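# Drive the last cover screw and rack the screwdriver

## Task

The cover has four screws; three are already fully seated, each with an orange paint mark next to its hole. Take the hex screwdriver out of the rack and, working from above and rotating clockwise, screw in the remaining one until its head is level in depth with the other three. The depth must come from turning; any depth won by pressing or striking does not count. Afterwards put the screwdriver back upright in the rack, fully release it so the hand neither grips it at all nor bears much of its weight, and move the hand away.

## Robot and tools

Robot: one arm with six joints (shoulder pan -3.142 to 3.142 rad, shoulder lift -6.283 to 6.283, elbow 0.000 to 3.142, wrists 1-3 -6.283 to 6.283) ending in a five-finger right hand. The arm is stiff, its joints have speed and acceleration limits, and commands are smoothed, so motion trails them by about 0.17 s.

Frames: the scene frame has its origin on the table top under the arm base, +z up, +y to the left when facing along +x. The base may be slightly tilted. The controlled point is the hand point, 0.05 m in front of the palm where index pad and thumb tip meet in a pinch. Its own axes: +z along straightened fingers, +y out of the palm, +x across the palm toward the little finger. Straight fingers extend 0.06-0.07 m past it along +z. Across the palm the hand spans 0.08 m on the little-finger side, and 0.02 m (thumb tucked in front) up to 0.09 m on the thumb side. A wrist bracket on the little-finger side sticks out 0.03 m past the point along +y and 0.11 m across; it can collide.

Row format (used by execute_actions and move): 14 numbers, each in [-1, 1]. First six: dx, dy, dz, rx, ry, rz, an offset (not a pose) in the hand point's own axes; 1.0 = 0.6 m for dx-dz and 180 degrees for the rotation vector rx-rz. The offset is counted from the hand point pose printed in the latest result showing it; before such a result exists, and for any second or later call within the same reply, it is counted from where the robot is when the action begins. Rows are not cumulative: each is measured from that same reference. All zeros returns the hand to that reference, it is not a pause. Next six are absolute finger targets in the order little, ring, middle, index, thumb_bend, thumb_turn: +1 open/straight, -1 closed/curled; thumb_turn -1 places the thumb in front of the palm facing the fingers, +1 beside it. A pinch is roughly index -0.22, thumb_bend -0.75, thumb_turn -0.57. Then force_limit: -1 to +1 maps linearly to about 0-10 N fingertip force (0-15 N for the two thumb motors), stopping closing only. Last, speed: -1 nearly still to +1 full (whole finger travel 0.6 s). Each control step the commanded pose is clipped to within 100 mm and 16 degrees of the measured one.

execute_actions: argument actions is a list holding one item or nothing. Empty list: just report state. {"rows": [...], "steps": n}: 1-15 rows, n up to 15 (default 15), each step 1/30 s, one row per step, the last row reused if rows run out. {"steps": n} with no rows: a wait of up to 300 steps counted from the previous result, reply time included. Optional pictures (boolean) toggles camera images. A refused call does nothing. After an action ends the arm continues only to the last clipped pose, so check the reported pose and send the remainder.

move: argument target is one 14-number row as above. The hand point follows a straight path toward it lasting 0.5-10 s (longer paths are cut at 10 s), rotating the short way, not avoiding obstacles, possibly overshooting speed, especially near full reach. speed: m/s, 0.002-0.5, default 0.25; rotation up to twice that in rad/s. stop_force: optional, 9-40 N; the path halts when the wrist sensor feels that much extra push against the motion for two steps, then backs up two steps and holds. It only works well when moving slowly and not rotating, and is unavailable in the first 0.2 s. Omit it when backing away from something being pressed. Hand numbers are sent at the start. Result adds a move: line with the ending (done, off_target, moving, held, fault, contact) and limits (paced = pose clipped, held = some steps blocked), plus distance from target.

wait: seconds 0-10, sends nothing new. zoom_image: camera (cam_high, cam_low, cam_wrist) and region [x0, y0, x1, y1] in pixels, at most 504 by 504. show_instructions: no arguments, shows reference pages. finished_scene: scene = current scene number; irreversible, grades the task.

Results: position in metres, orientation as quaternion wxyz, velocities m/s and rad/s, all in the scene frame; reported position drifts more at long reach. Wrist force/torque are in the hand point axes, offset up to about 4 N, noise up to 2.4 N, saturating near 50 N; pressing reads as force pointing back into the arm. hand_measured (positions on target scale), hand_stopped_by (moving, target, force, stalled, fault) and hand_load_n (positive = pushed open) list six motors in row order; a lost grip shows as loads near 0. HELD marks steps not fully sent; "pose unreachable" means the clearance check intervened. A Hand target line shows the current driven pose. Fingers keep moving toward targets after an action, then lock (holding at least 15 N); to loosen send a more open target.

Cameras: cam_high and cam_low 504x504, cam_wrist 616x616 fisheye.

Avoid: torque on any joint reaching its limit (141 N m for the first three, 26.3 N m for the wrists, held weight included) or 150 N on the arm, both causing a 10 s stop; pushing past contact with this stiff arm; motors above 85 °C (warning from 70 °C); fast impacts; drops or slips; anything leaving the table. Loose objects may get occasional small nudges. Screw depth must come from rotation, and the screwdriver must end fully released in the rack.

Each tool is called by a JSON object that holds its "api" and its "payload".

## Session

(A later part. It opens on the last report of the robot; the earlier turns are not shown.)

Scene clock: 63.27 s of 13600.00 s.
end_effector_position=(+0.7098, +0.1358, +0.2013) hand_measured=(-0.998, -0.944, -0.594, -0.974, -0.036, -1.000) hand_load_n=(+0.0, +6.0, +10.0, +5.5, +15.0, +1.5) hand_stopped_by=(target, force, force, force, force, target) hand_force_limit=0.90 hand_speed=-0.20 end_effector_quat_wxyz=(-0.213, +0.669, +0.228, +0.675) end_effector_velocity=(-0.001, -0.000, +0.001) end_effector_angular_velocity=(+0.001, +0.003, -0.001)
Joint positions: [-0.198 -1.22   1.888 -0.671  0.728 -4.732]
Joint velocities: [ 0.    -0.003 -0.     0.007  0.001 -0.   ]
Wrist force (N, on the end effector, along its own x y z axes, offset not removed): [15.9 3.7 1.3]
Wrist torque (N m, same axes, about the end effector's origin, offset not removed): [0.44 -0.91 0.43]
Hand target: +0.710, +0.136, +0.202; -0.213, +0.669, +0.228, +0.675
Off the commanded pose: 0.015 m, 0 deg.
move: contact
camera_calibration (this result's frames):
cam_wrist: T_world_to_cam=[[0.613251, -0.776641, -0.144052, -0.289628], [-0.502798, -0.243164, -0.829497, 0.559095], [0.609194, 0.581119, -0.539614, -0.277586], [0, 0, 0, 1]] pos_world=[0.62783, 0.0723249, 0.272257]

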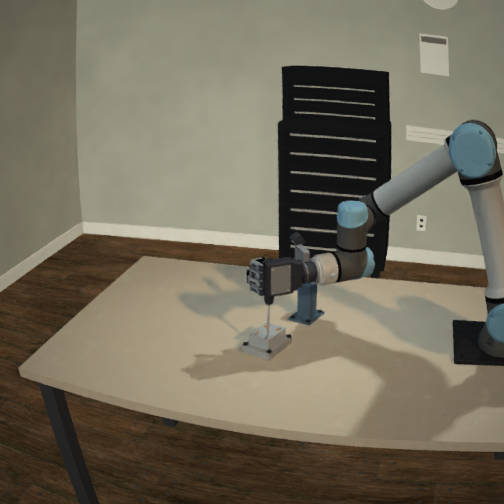

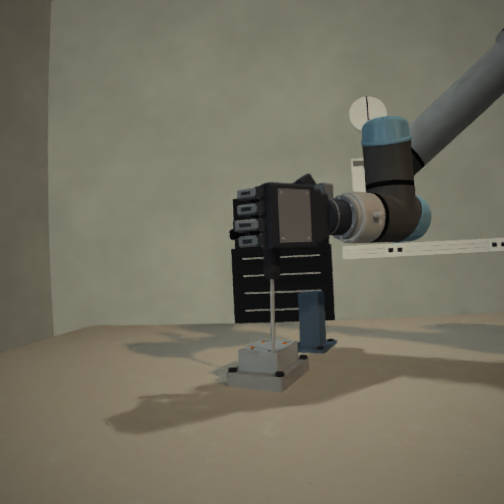

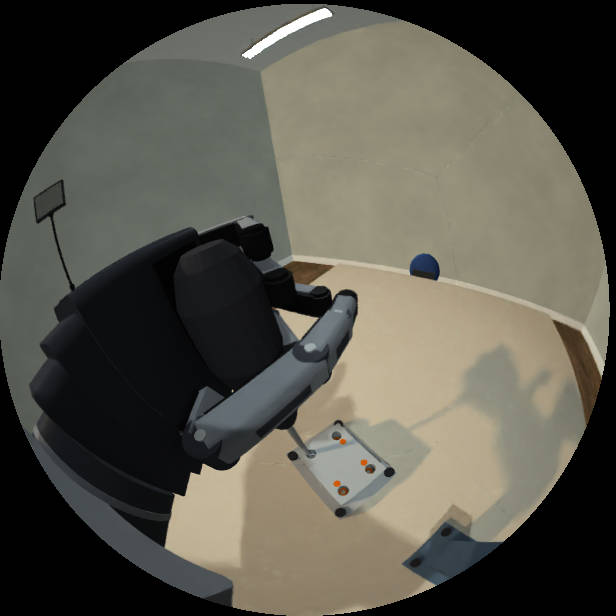

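{"api": "move", "payload": {"target": [0.006,0.0057,0,0,0,0,-0.998,-0.985,-0.985,-0.985,-0.985,-1,0.9,-0.2], "speed": 0.006}}

{"api": "zoom_image", "payload": {"camera": "cam_wrist", "region": [290,430,340,480]}}

{"api": "zoom_image", "payload": {"camera": "cam_low", "region": [245,325,295,360]}}

{"api": "zoom_image", "payload": {"camera": "cam_high", "region": [245,315,290,350]}}

Scene clock: 65.23 s of 13600.00 s.
end_effector_position=(+0.7117, +0.1333, +0.2048) hand_measured=(-0.998, -0.944, -0.594, -0.974, -0.036, -1.000) hand_load_n=(+0.0, +6.0, +10.0, +5.0, +15.0, +2.0) hand_stopped_by=(target, force, force, force, force, target) hand_force_limit=0.90 hand_speed=-0.20 end_effector_quat_wxyz=(-0.213, +0.669, +0.228, +0.675) end_effector_velocity=(+0.001, -0.001, +0.001) end_effector_angular_velocity=(-0.000, -0.001, +0.000)
Joint positions: [-0.203 -1.222  1.88  -0.661  0.723 -4.732]
Joint velocities: [-0.003 -0.001 -0.003  0.002 -0.003  0.   ]
Wrist force (N, on the end effector, along its own x y z axes, offset not removed): [0.0 2.7 0.9]
Wrist torque (N m, same axes, about the end effector's origin, offset not removed): [0.42 -0.09 0.20]
Hand target: +0.712, +0.133, +0.205; -0.213, +0.669, +0.228, +0.675
Off the commanded pose: 0.000 m, 0 deg.
move: done
camera_calibration (this result's frames):
cam_wrist: T_world_to_cam=[[0.613251, -0.776649, -0.144013, -0.292283], [-0.502773, -0.24318, -0.829508, 0.562333], [0.609215, 0.581102, -0.539609, -0.275346], [0, 0, 0, 1]] pos_world=[0.629713, 0.0697511, 0.275788]

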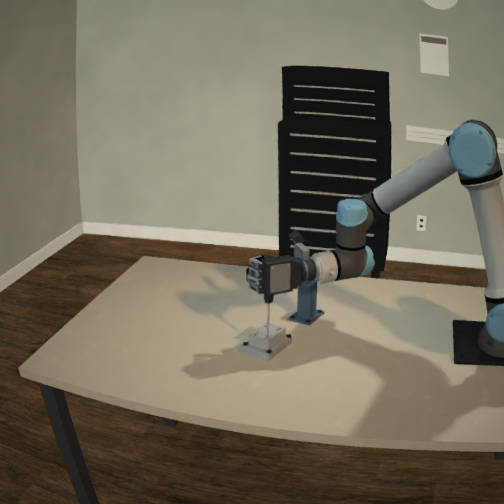

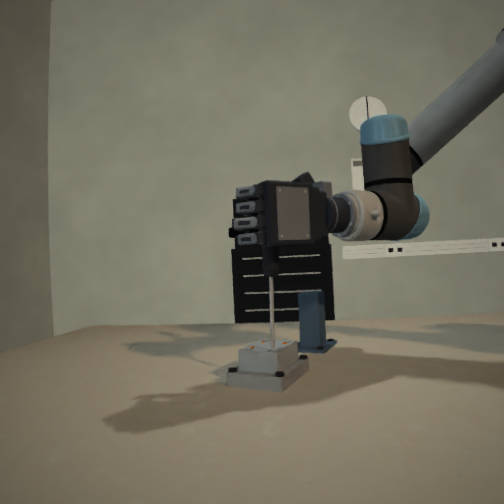

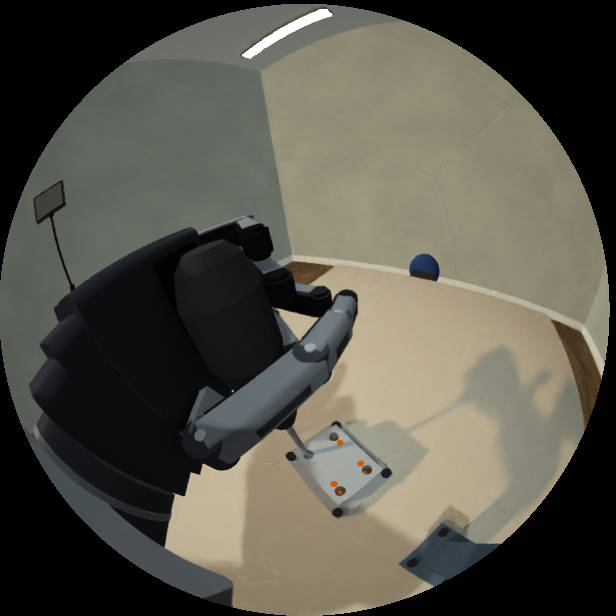

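Region (290, 430, 340, 480) of cam_wrist's 616x616 image, scaled by 10.080, with more detail than that image has.

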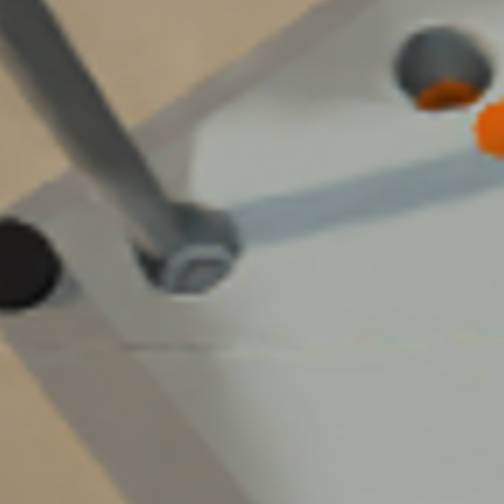

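Region (245, 325, 295, 360) of cam_low's 504x504 image, scaled by 10.080, with more detail than that image has; it fills the top 353 rows of this view, and the rest is white.

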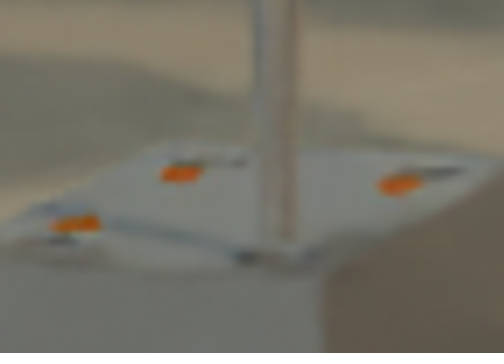

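Region (245, 315, 290, 350) of cam_high's 504x504 image, scaled by 11.200, with more detail than that image has.

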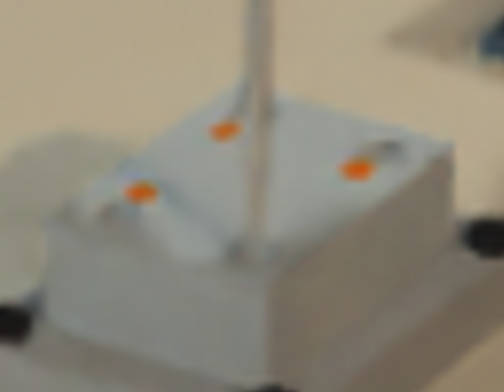

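Centred now; lowering.

{"api": "move", "payload": {"target": [-0.03,0,0,0,0,0,-0.998,-0.985,-0.985,-0.985,-0.985,-1,0.9,-0.2], "speed": 0.004, "stop_force": 9}}

{"api": "zoom_image", "payload": {"camera": "cam_wrist", "region": [290,430,340,480]}}

Scene clock: 71.00 s of 13600.00 s.
end_effector_position=(+0.7120, +0.1329, +0.1870) hand_measured=(-0.998, -0.944, -0.594, -0.974, -0.036, -1.000) hand_load_n=(+0.0, +6.0, +10.0, +5.0, +15.0, +2.0) hand_stopped_by=(target, force, force, force, force, target) hand_force_limit=0.90 hand_speed=-0.20 end_effector_quat_wxyz=(-0.213, +0.669, +0.228, +0.675) end_effector_velocity=(-0.000, +0.000, -0.001) end_effector_angular_velocity=(-0.000, -0.000, +0.002)
Joint positions: [-0.204 -1.194  1.896 -0.705  0.723 -4.732]
Joint velocities: [ 0.     0.002  0.001 -0.003 -0.002 -0.   ]
Wrist force (N, on the end effector, along its own x y z axes, offset not removed): [-1.9 2.3 0.5]
Wrist torque (N m, same axes, about the end effector's origin, offset not removed): [0.44 0.21 -0.03]
Hand target: +0.712, +0.133, +0.187; -0.213, +0.669, +0.228, +0.675
Off the commanded pose: 0.000 m, 0 deg.
move: done
camera_calibration (this result's frames):
cam_wrist: T_world_to_cam=[[0.61325, -0.77665, -0.144009, -0.295264], [-0.502778, -0.243188, -0.829502, 0.547568], [0.609212, 0.581097, -0.539617, -0.284944], [0, 0, 0, 1]] pos_world=[0.629967, 0.0694248, 0.257928]

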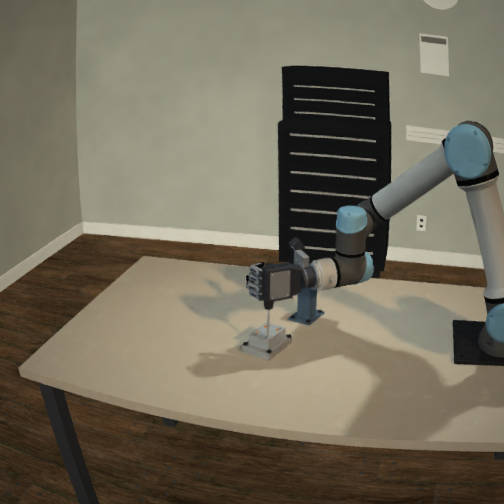

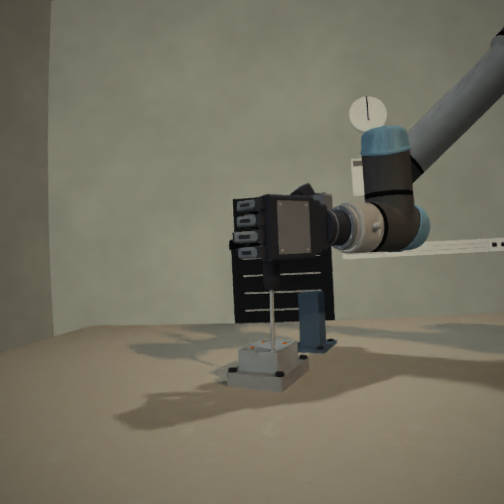

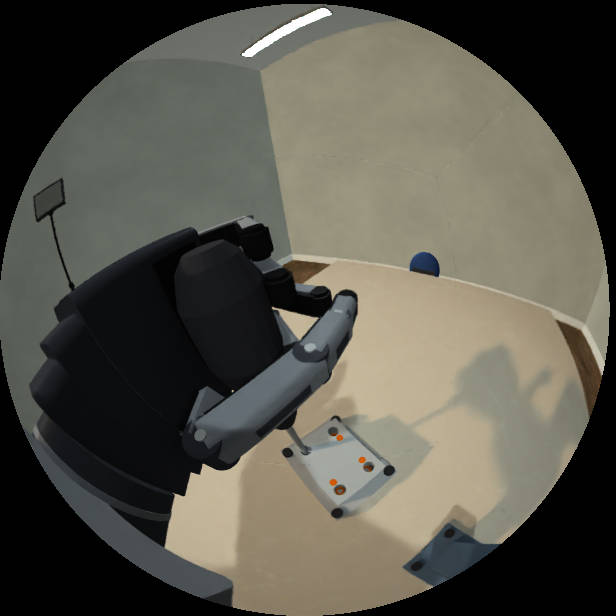

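Region (290, 430, 340, 480) of cam_wrist's 616x616 image, scaled by 10.080, with more detail than that image has.

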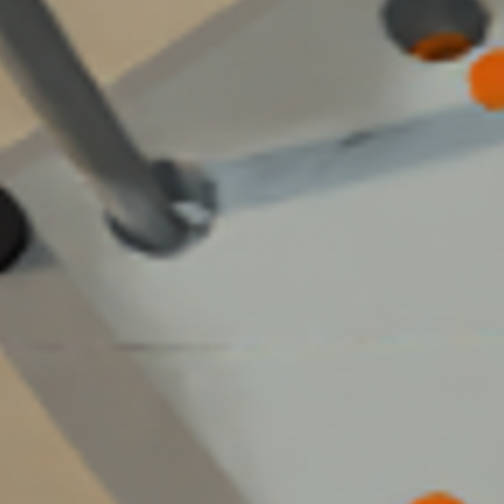

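{"api": "move", "payload": {"target": [-0.02,0,0,0,0,0,-0.998,-0.985,-0.985,-0.985,-0.985,-1,0.9,-0.2], "speed": 0.003, "stop_force": 9}}

{"api": "zoom_image", "payload": {"camera": "cam_wrist", "region": [290,430,340,480]}}

Scene clock: 72.37 s of 13600.00 s.
end_effector_position=(+0.7120, +0.1329, +0.1860) hand_measured=(-0.998, -0.944, -0.594, -0.974, -0.036, -1.000) hand_load_n=(+0.0, +6.5, +10.0, +4.5, +15.0, +1.5) hand_stopped_by=(target, force, force, force, force, target) hand_force_limit=0.90 hand_speed=-0.20 end_effector_quat_wxyz=(-0.213, +0.669, +0.228, +0.675) end_effector_velocity=(-0.001, -0.000, +0.000) end_effector_angular_velocity=(+0.001, +0.003, -0.001)
Joint positions: [-0.204 -1.192  1.897 -0.708  0.723 -4.732]
Joint velocities: [-0.    -0.002 -0.     0.005  0.    -0.   ]
Wrist force (N, on the end effector, along its own x y z axes, offset not removed): [12.4 3.2 1.2]
Wrist torque (N m, same axes, about the end effector's origin, offset not removed): [0.42 -0.63 0.41]
Hand target: +0.712, +0.133, +0.186; -0.213, +0.669, +0.228, +0.675
Off the commanded pose: 0.011 m, 0 deg.
move: contact
camera_calibration (this result's frames):
cam_wrist: T_world_to_cam=[[0.613297, -0.776667, -0.143717, -0.295553], [-0.502478, -0.24326, -0.829663, 0.546626], [0.609411, 0.581044, -0.539449, -0.285645], [0, 0, 0, 1]] pos_world=[0.630004, 0.0693986, 0.256948]

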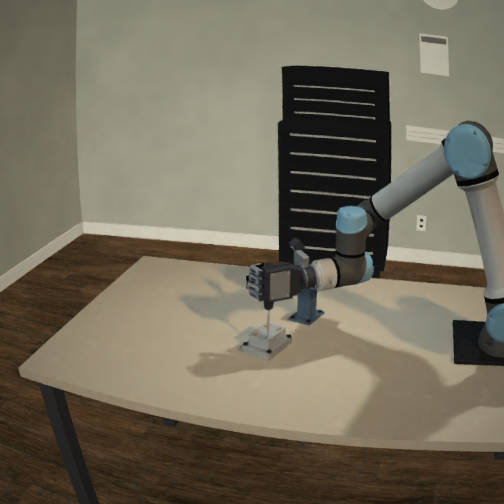

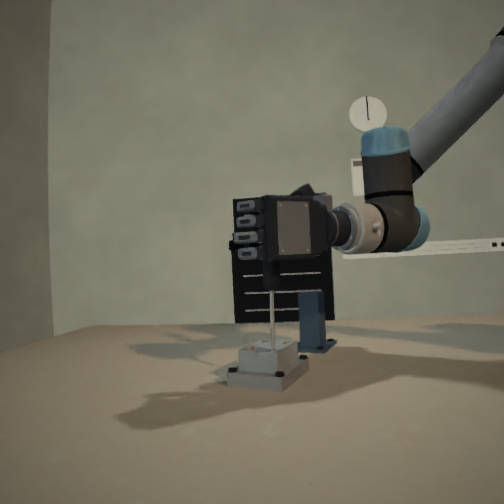

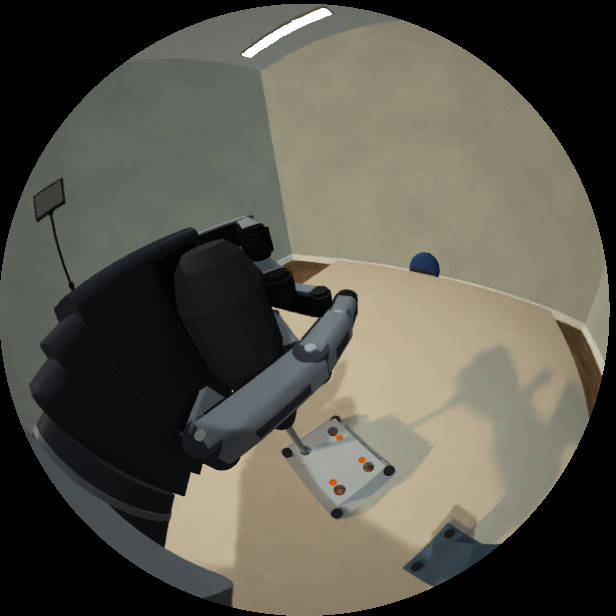

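Region (290, 430, 340, 480) of cam_wrist's 616x616 image, scaled by 10.080, with more detail than that image has.

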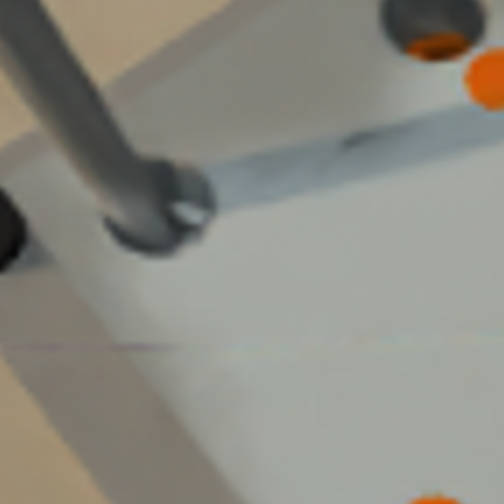

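{"api": "move", "payload": {"target": [0.0005,0.047,-0.075,-0.3,0,0,-1,-1,-1,-1,-1,-1,0.9,-0.2], "speed": 0.2}}

{"api": "zoom_image", "payload": {"camera": "cam_wrist", "region": [270,420,340,490]}}

{"api": "zoom_image", "payload": {"camera": "cam_low", "region": [235,260,315,360]}}

Scene clock: 76.80 s of 13600.00 s.
end_effector_position=(+0.6927, +0.0837, +0.1869) hand_measured=(-1.000, -0.960, -0.594, -0.992, -0.036, -1.000) hand_load_n=(+0.0, +11.5, +10.0, +8.0, +15.0, +2.0) hand_stopped_by=(target, force, force, force, force, target) hand_force_limit=0.90 hand_speed=-0.20 end_effector_quat_wxyz=(+0.113, +0.693, -0.103, +0.705) end_effector_velocity=(-0.000, -0.001, -0.000) end_effector_angular_velocity=(+0.000, +0.001, -0.017)
Joint positions: [ 0.181 -1.106  1.77  -0.687  2.048 -4.733]
Joint velocities: [ 0.005  0.006 -0.01   0.005  0.021 -0.   ]
Wrist force (N, on the end effector, along its own x y z axes, offset not removed): [5.2 1.7 1.0]
Wrist torque (N m, same axes, about the end effector's origin, offset not removed): [0.29 -0.44 0.34]
Hand target: +0.693, +0.084, +0.187; +0.114, +0.692, -0.103, +0.705
Off the commanded pose: 0.000 m, 0 deg.
move: done
camera_calibration (this result's frames):
cam_wrist: T_world_to_cam=[[-0.262397, -0.952627, -0.153787, 0.301459], [-0.475263, 0.266285, -0.83858, 0.465841], [0.839805, -0.146951, -0.522621, -0.346592], [0, 0, 0, 1]] pos_world=[0.591568, 0.112199, 0.25587]

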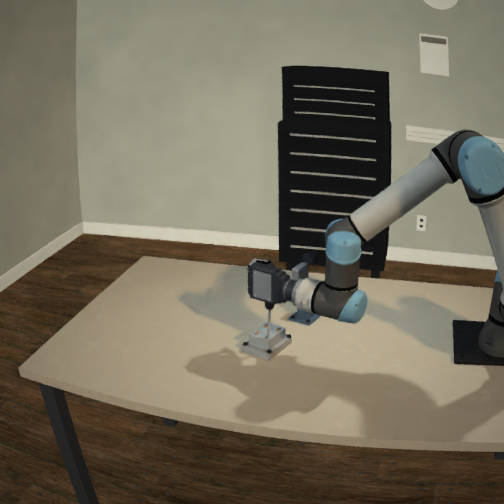

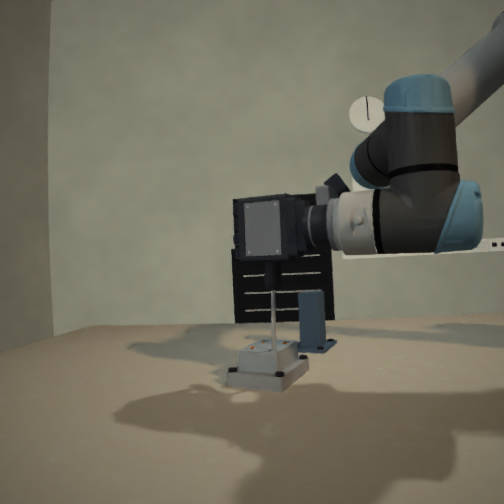

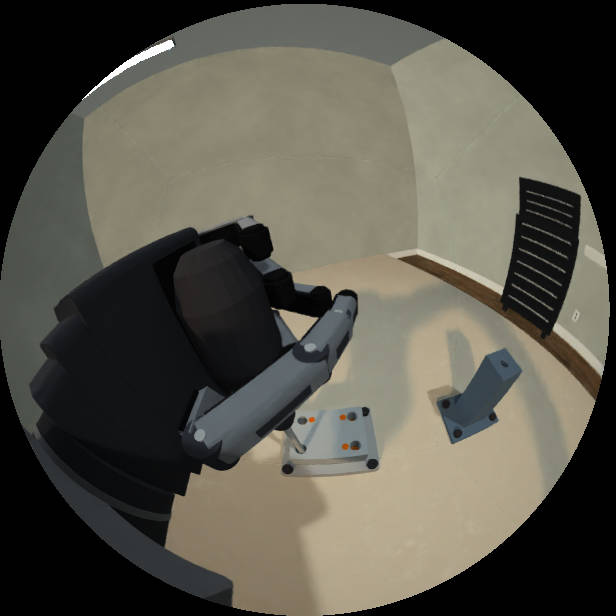

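Region (270, 420, 340, 490) of cam_wrist's 616x616 image, scaled by 7.200, with more detail than that image has.

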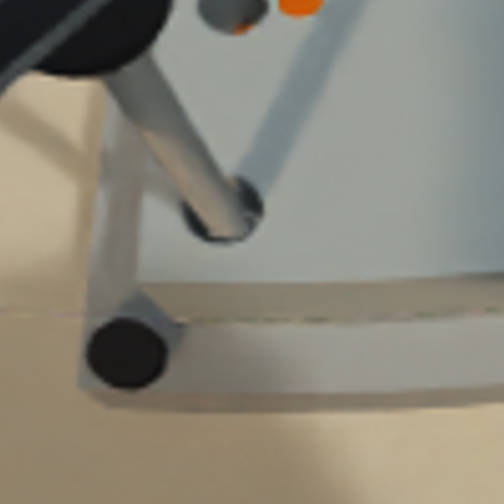

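Region (235, 260, 315, 360) of cam_low's 504x504 image, scaled by 5.040, with more detail than that image has; it fills the left 403 columns of this view, and the rest is white.

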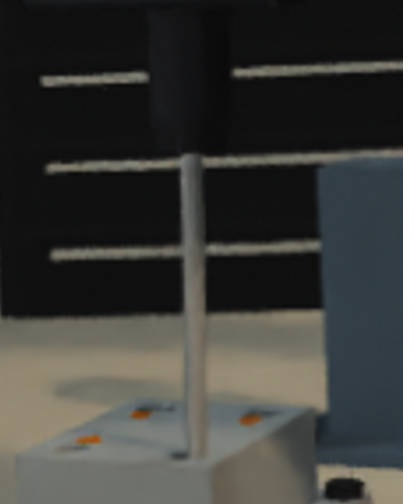

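{"api": "move", "payload": {"target": [0,0,0,0,0,0,-0.2,-0.2,-0.2,-0.2,0.45,-1,0.4,0.5], "speed": 0.01}}

{"api": "move", "payload": {"target": [0,-0.088,0.006,0.3,0,0,-0.2,-0.2,-0.2,-0.2,0.45,-1,0.4,0.5], "speed": 0.3}}

{"api": "move", "payload": {"target": [0,0,0,0,0,0,-1,-1,-1,-1,-1,-1,0.9,-0.2], "speed": 0.01}}

{"api": "zoom_image", "payload": {"camera": "cam_low", "region": [235,260,315,360]}}

{"api": "move", "payload": {"target": [0,0.047,-0.075,-0.3,0,0,-1,-1,-1,-1,-1,-1,0.9,-0.2], "speed": 0.3}}

{"api": "zoom_image", "payload": {"camera": "cam_low", "region": [235,260,315,360]}}

Scene clock: 79.87 s of 13600.00 s.
end_effector_position=(+0.6927, +0.0838, +0.1869) hand_measured=(-0.200, -0.200, -0.200, -0.200, +0.450, -1.000) hand_load_n=(+0.0, +0.0, +0.0, +0.0, +0.0, +0.0) hand_stopped_by=(target, target, target, target, target, target) hand_force_limit=0.40 hand_speed=0.50 end_effector_quat_wxyz=(+0.113, +0.693, -0.103, +0.705) end_effector_velocity=(+0.000, -0.000, -0.000) end_effector_angular_velocity=(+0.000, -0.000, +0.000)
Joint positions: [ 0.181 -1.106  1.77  -0.687  2.048 -4.733]
Joint velocities: [-0.001 -0.     0.001 -0.001 -0.001  0.   ]
Wrist force (N, on the end effector, along its own x y z axes, offset not removed): [-0.4 1.5 0.9]
Wrist torque (N m, same axes, about the end effector's origin, offset not removed): [0.28 0.15 0.00]
Hand target: +0.693, +0.084, +0.187; +0.113, +0.693, -0.103, +0.705
Off the commanded pose: 0.000 m, 0 deg.
move: done
camera_calibration (this result's frames):
cam_wrist: T_world_to_cam=[[-0.262473, -0.952606, -0.153783, 0.301555], [-0.475223, 0.266316, -0.838593, 0.465823], [0.839804, -0.147027, -0.522601, -0.346582], [0, 0, 0, 1]] pos_world=[0.59158, 0.11225, 0.255886]

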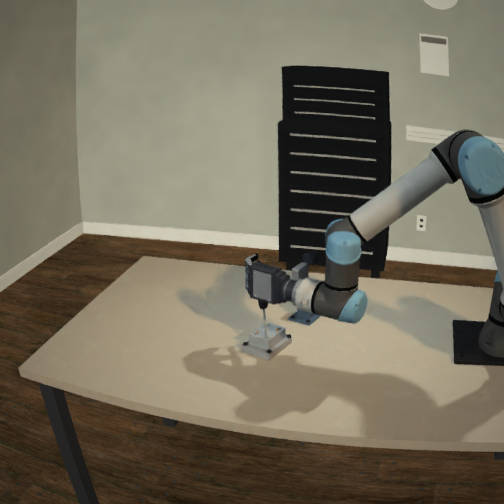

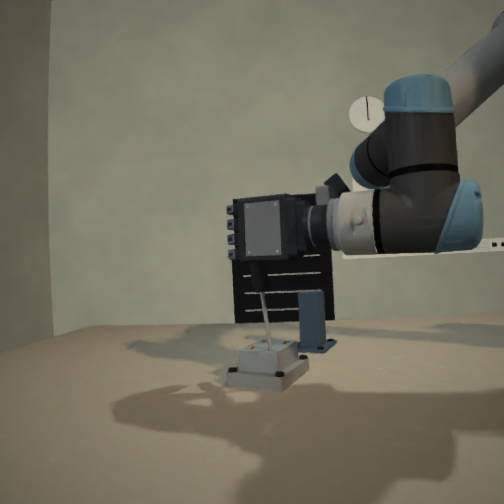

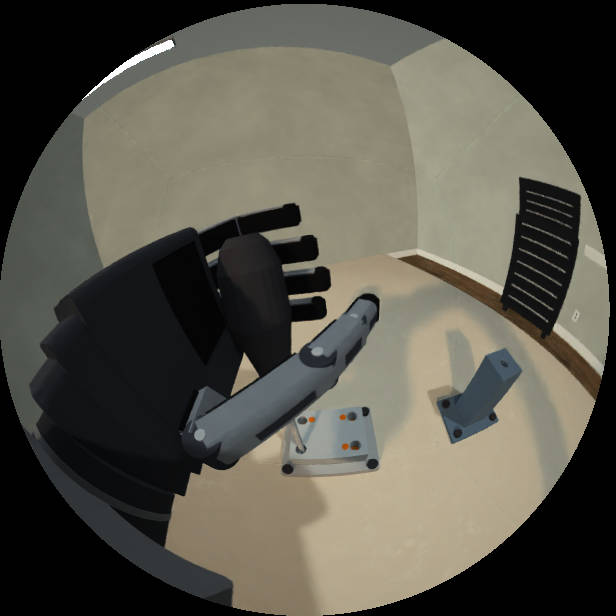

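Scene clock: 82.07 s of 13600.00 s.
end_effector_position=(+0.7117, +0.1328, +0.1863) hand_measured=(-0.200, -0.200, -0.200, -0.200, +0.450, -1.000) hand_load_n=(+0.0, +0.0, +0.0, +0.0, +0.0, +0.0) hand_stopped_by=(target, target, target, target, target, target) hand_force_limit=0.40 hand_speed=0.50 end_effector_quat_wxyz=(-0.213, +0.669, +0.228, +0.675) end_effector_velocity=(+0.001, +0.001, -0.000) end_effector_angular_velocity=(-0.000, +0.001, +0.016)
Joint positions: [-0.204 -1.193  1.897 -0.708  0.722 -4.732]
Joint velocities: [-0.004  0.004 -0.007  0.004 -0.02  -0.001]
Wrist force (N, on the end effector, along its own x y z axes, offset not removed): [-1.4 1.3 1.0]
Wrist torque (N m, same axes, about the end effector's origin, offset not removed): [0.25 0.29 -0.11]
Hand target: +0.712, +0.133, +0.186; -0.214, +0.669, +0.229, +0.674
Off the commanded pose: 0.000 m, 0 deg.
move: done
camera_calibration (this result's frames):
cam_wrist: T_world_to_cam=[[0.61341, -0.776596, -0.143621, -0.295478], [-0.50231, -0.243309, -0.82975, 0.546595], [0.609437, 0.581119, -0.53934, -0.285316], [0, 0, 0, 1]] pos_world=[0.629691, 0.0693268, 0.257218]

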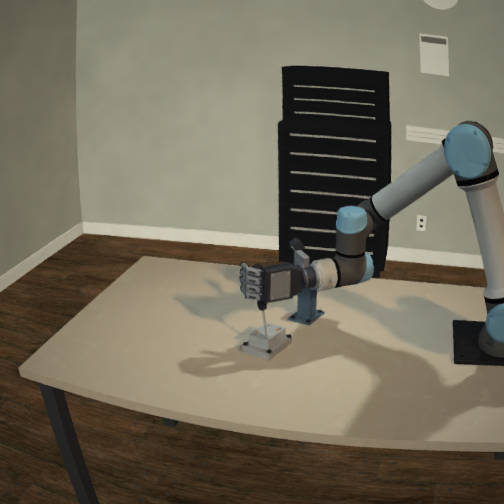

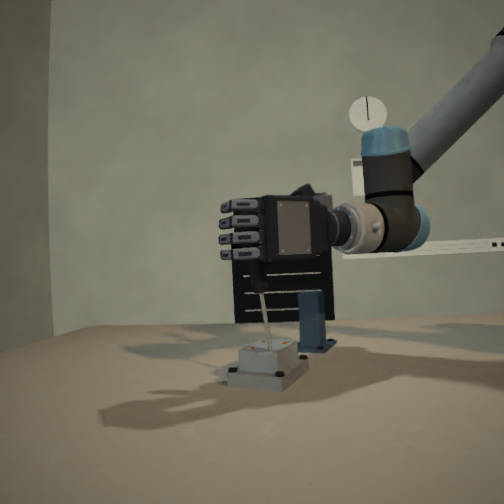

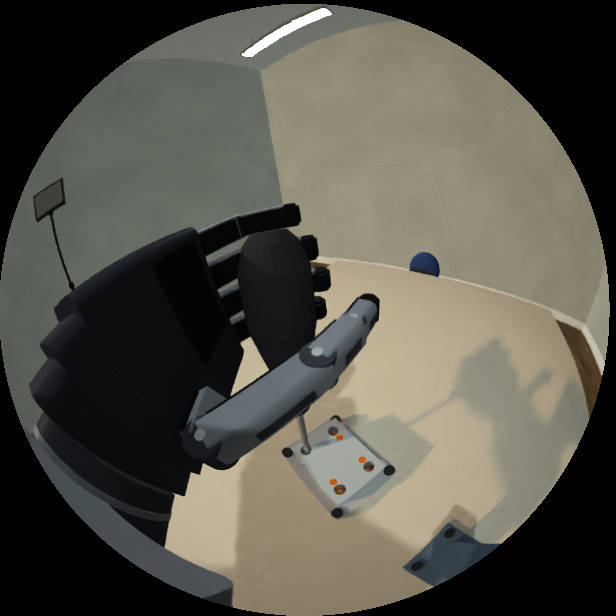

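Scene clock: 82.93 s of 13600.00 s.
end_effector_position=(+0.7118, +0.1328, +0.1864) hand_measured=(-1.000, -0.966, -0.750, -0.986, +0.032, -1.000) hand_load_n=(+0.0, +11.0, +11.5, +12.0, +15.5, +3.0) hand_stopped_by=(target, force, force, force, force, target) hand_force_limit=0.90 hand_speed=-0.20 end_effector_quat_wxyz=(-0.213, +0.669, +0.228, +0.675) end_effector_velocity=(-0.000, -0.000, -0.000) end_effector_angular_velocity=(+0.000, +0.001, -0.000)
Joint positions: [-0.204 -1.193  1.897 -0.708  0.722 -4.732]
Joint velocities: [-0.    -0.     0.     0.001 -0.    -0.   ]
Wrist force (N, on the end effector, along its own x y z axes, offset not removed): [4.8 2.9 1.1]
Wrist torque (N m, same axes, about the end effector's origin, offset not removed): [0.41 -0.20 0.20]
Hand target: +0.712, +0.133, +0.186; -0.213, +0.669, +0.228, +0.675
Off the commanded pose: 0.000 m, 0 deg.
move: done
camera_calibration (this result's frames):
cam_wrist: T_world_to_cam=[[0.613384, -0.77664, -0.143493, -0.295536], [-0.502205, -0.243321, -0.82981, 0.546599], [0.609549, 0.581055, -0.539282, -0.285362], [0, 0, 0, 1]] pos_world=[0.629724, 0.0692857, 0.257275]

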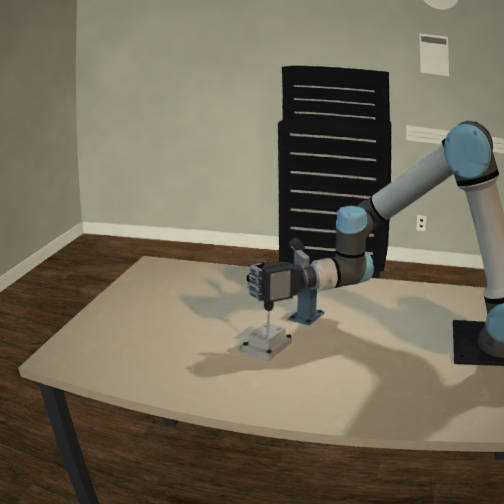

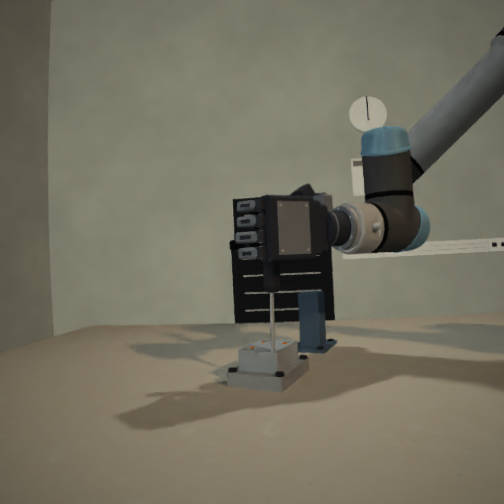

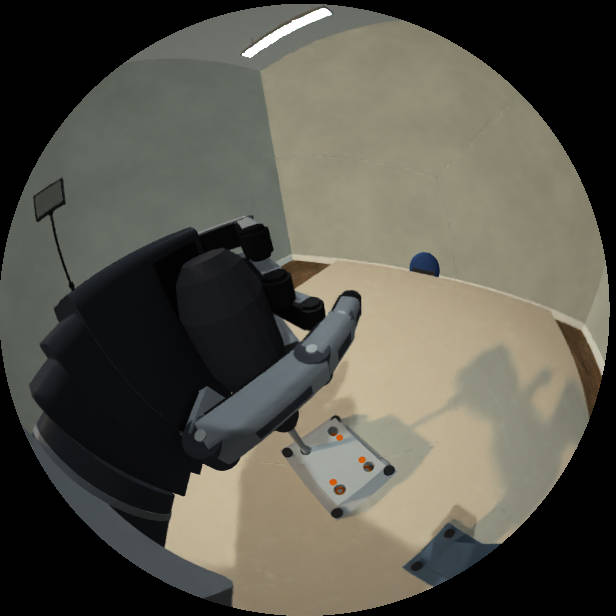

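Region (235, 260, 315, 360) of cam_low's 504x504 image, scaled by 5.040, with more detail than that image has; it fills the left 403 columns of this view, and the rest is white.

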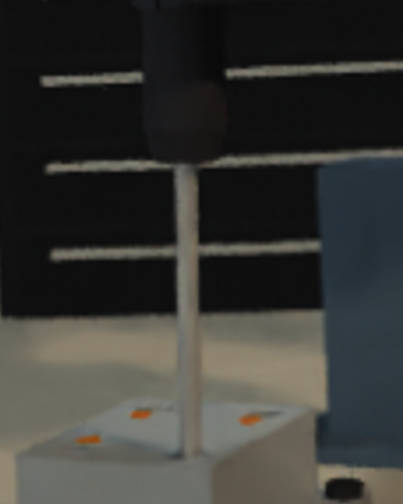

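Scene clock: 85.13 s of 13600.00 s.
end_effector_position=(+0.6924, +0.0836, +0.1870) hand_measured=(-1.000, -0.966, -0.750, -0.986, +0.032, -1.000) hand_load_n=(+0.0, +11.5, +11.0, +8.0, +15.5, +3.0) hand_stopped_by=(target, force, force, force, force, target) hand_force_limit=0.90 hand_speed=-0.20 end_effector_quat_wxyz=(+0.113, +0.692, -0.103, +0.705) end_effector_velocity=(+0.000, -0.000, +0.000) end_effector_angular_velocity=(+0.000, +0.001, -0.015)
Joint positions: [ 0.181 -1.106  1.771 -0.688  2.048 -4.733]
Joint velocities: [ 0.005  0.006 -0.01   0.006  0.02  -0.   ]
Wrist force (N, on the end effector, along its own x y z axes, offset not removed): [-0.1 0.1 0.7]
Wrist torque (N m, same axes, about the end effector's origin, offset not removed): [0.18 -0.25 0.42]
Hand target: +0.692, +0.083, +0.187; +0.114, +0.692, -0.103, +0.705
Off the commanded pose: 0.000 m, 0 deg.
move: done
camera_calibration (this result's frames):
cam_wrist: T_world_to_cam=[[-0.262448, -0.952601, -0.153858, 0.301328], [-0.47491, 0.266314, -0.838771, 0.465581], [0.839989, -0.147065, -0.522294, -0.346528], [0, 0, 0, 1]] pos_world=[0.591272, 0.112093, 0.255888]

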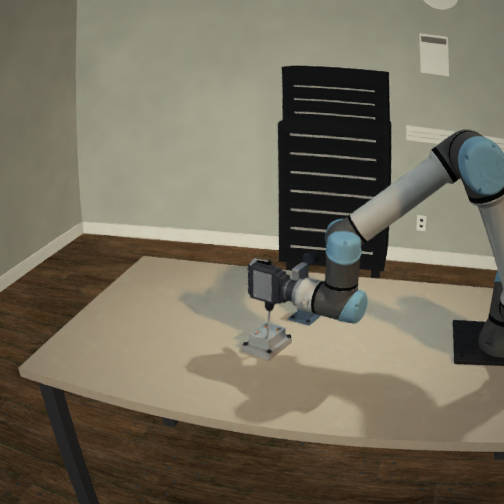

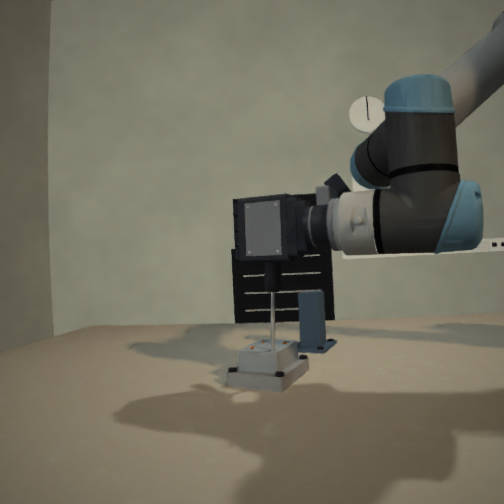

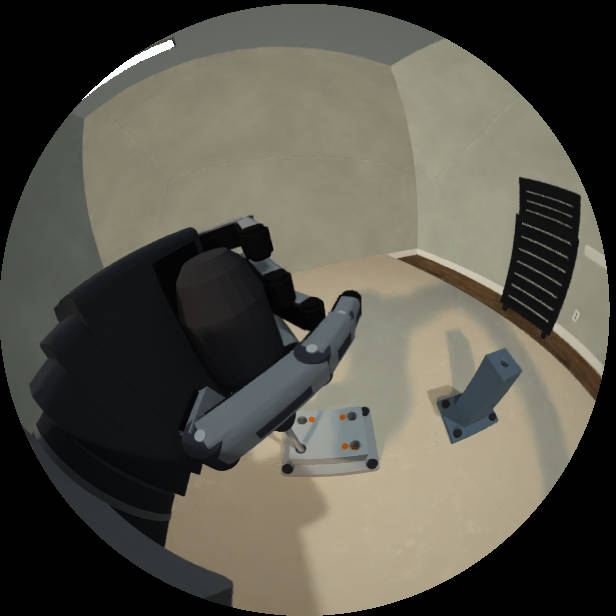

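Region (235, 260, 315, 360) of cam_low's 504x504 image, scaled by 5.040, with more detail than that image has; it fills the left 403 columns of this view, and the rest is white.

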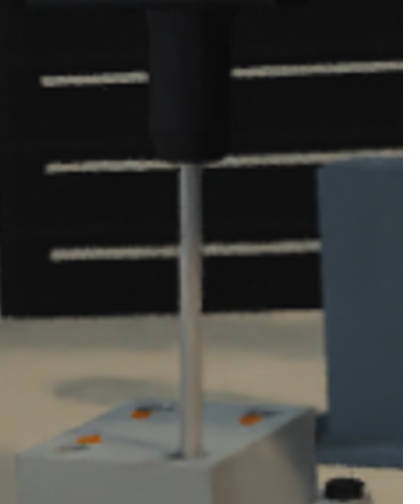

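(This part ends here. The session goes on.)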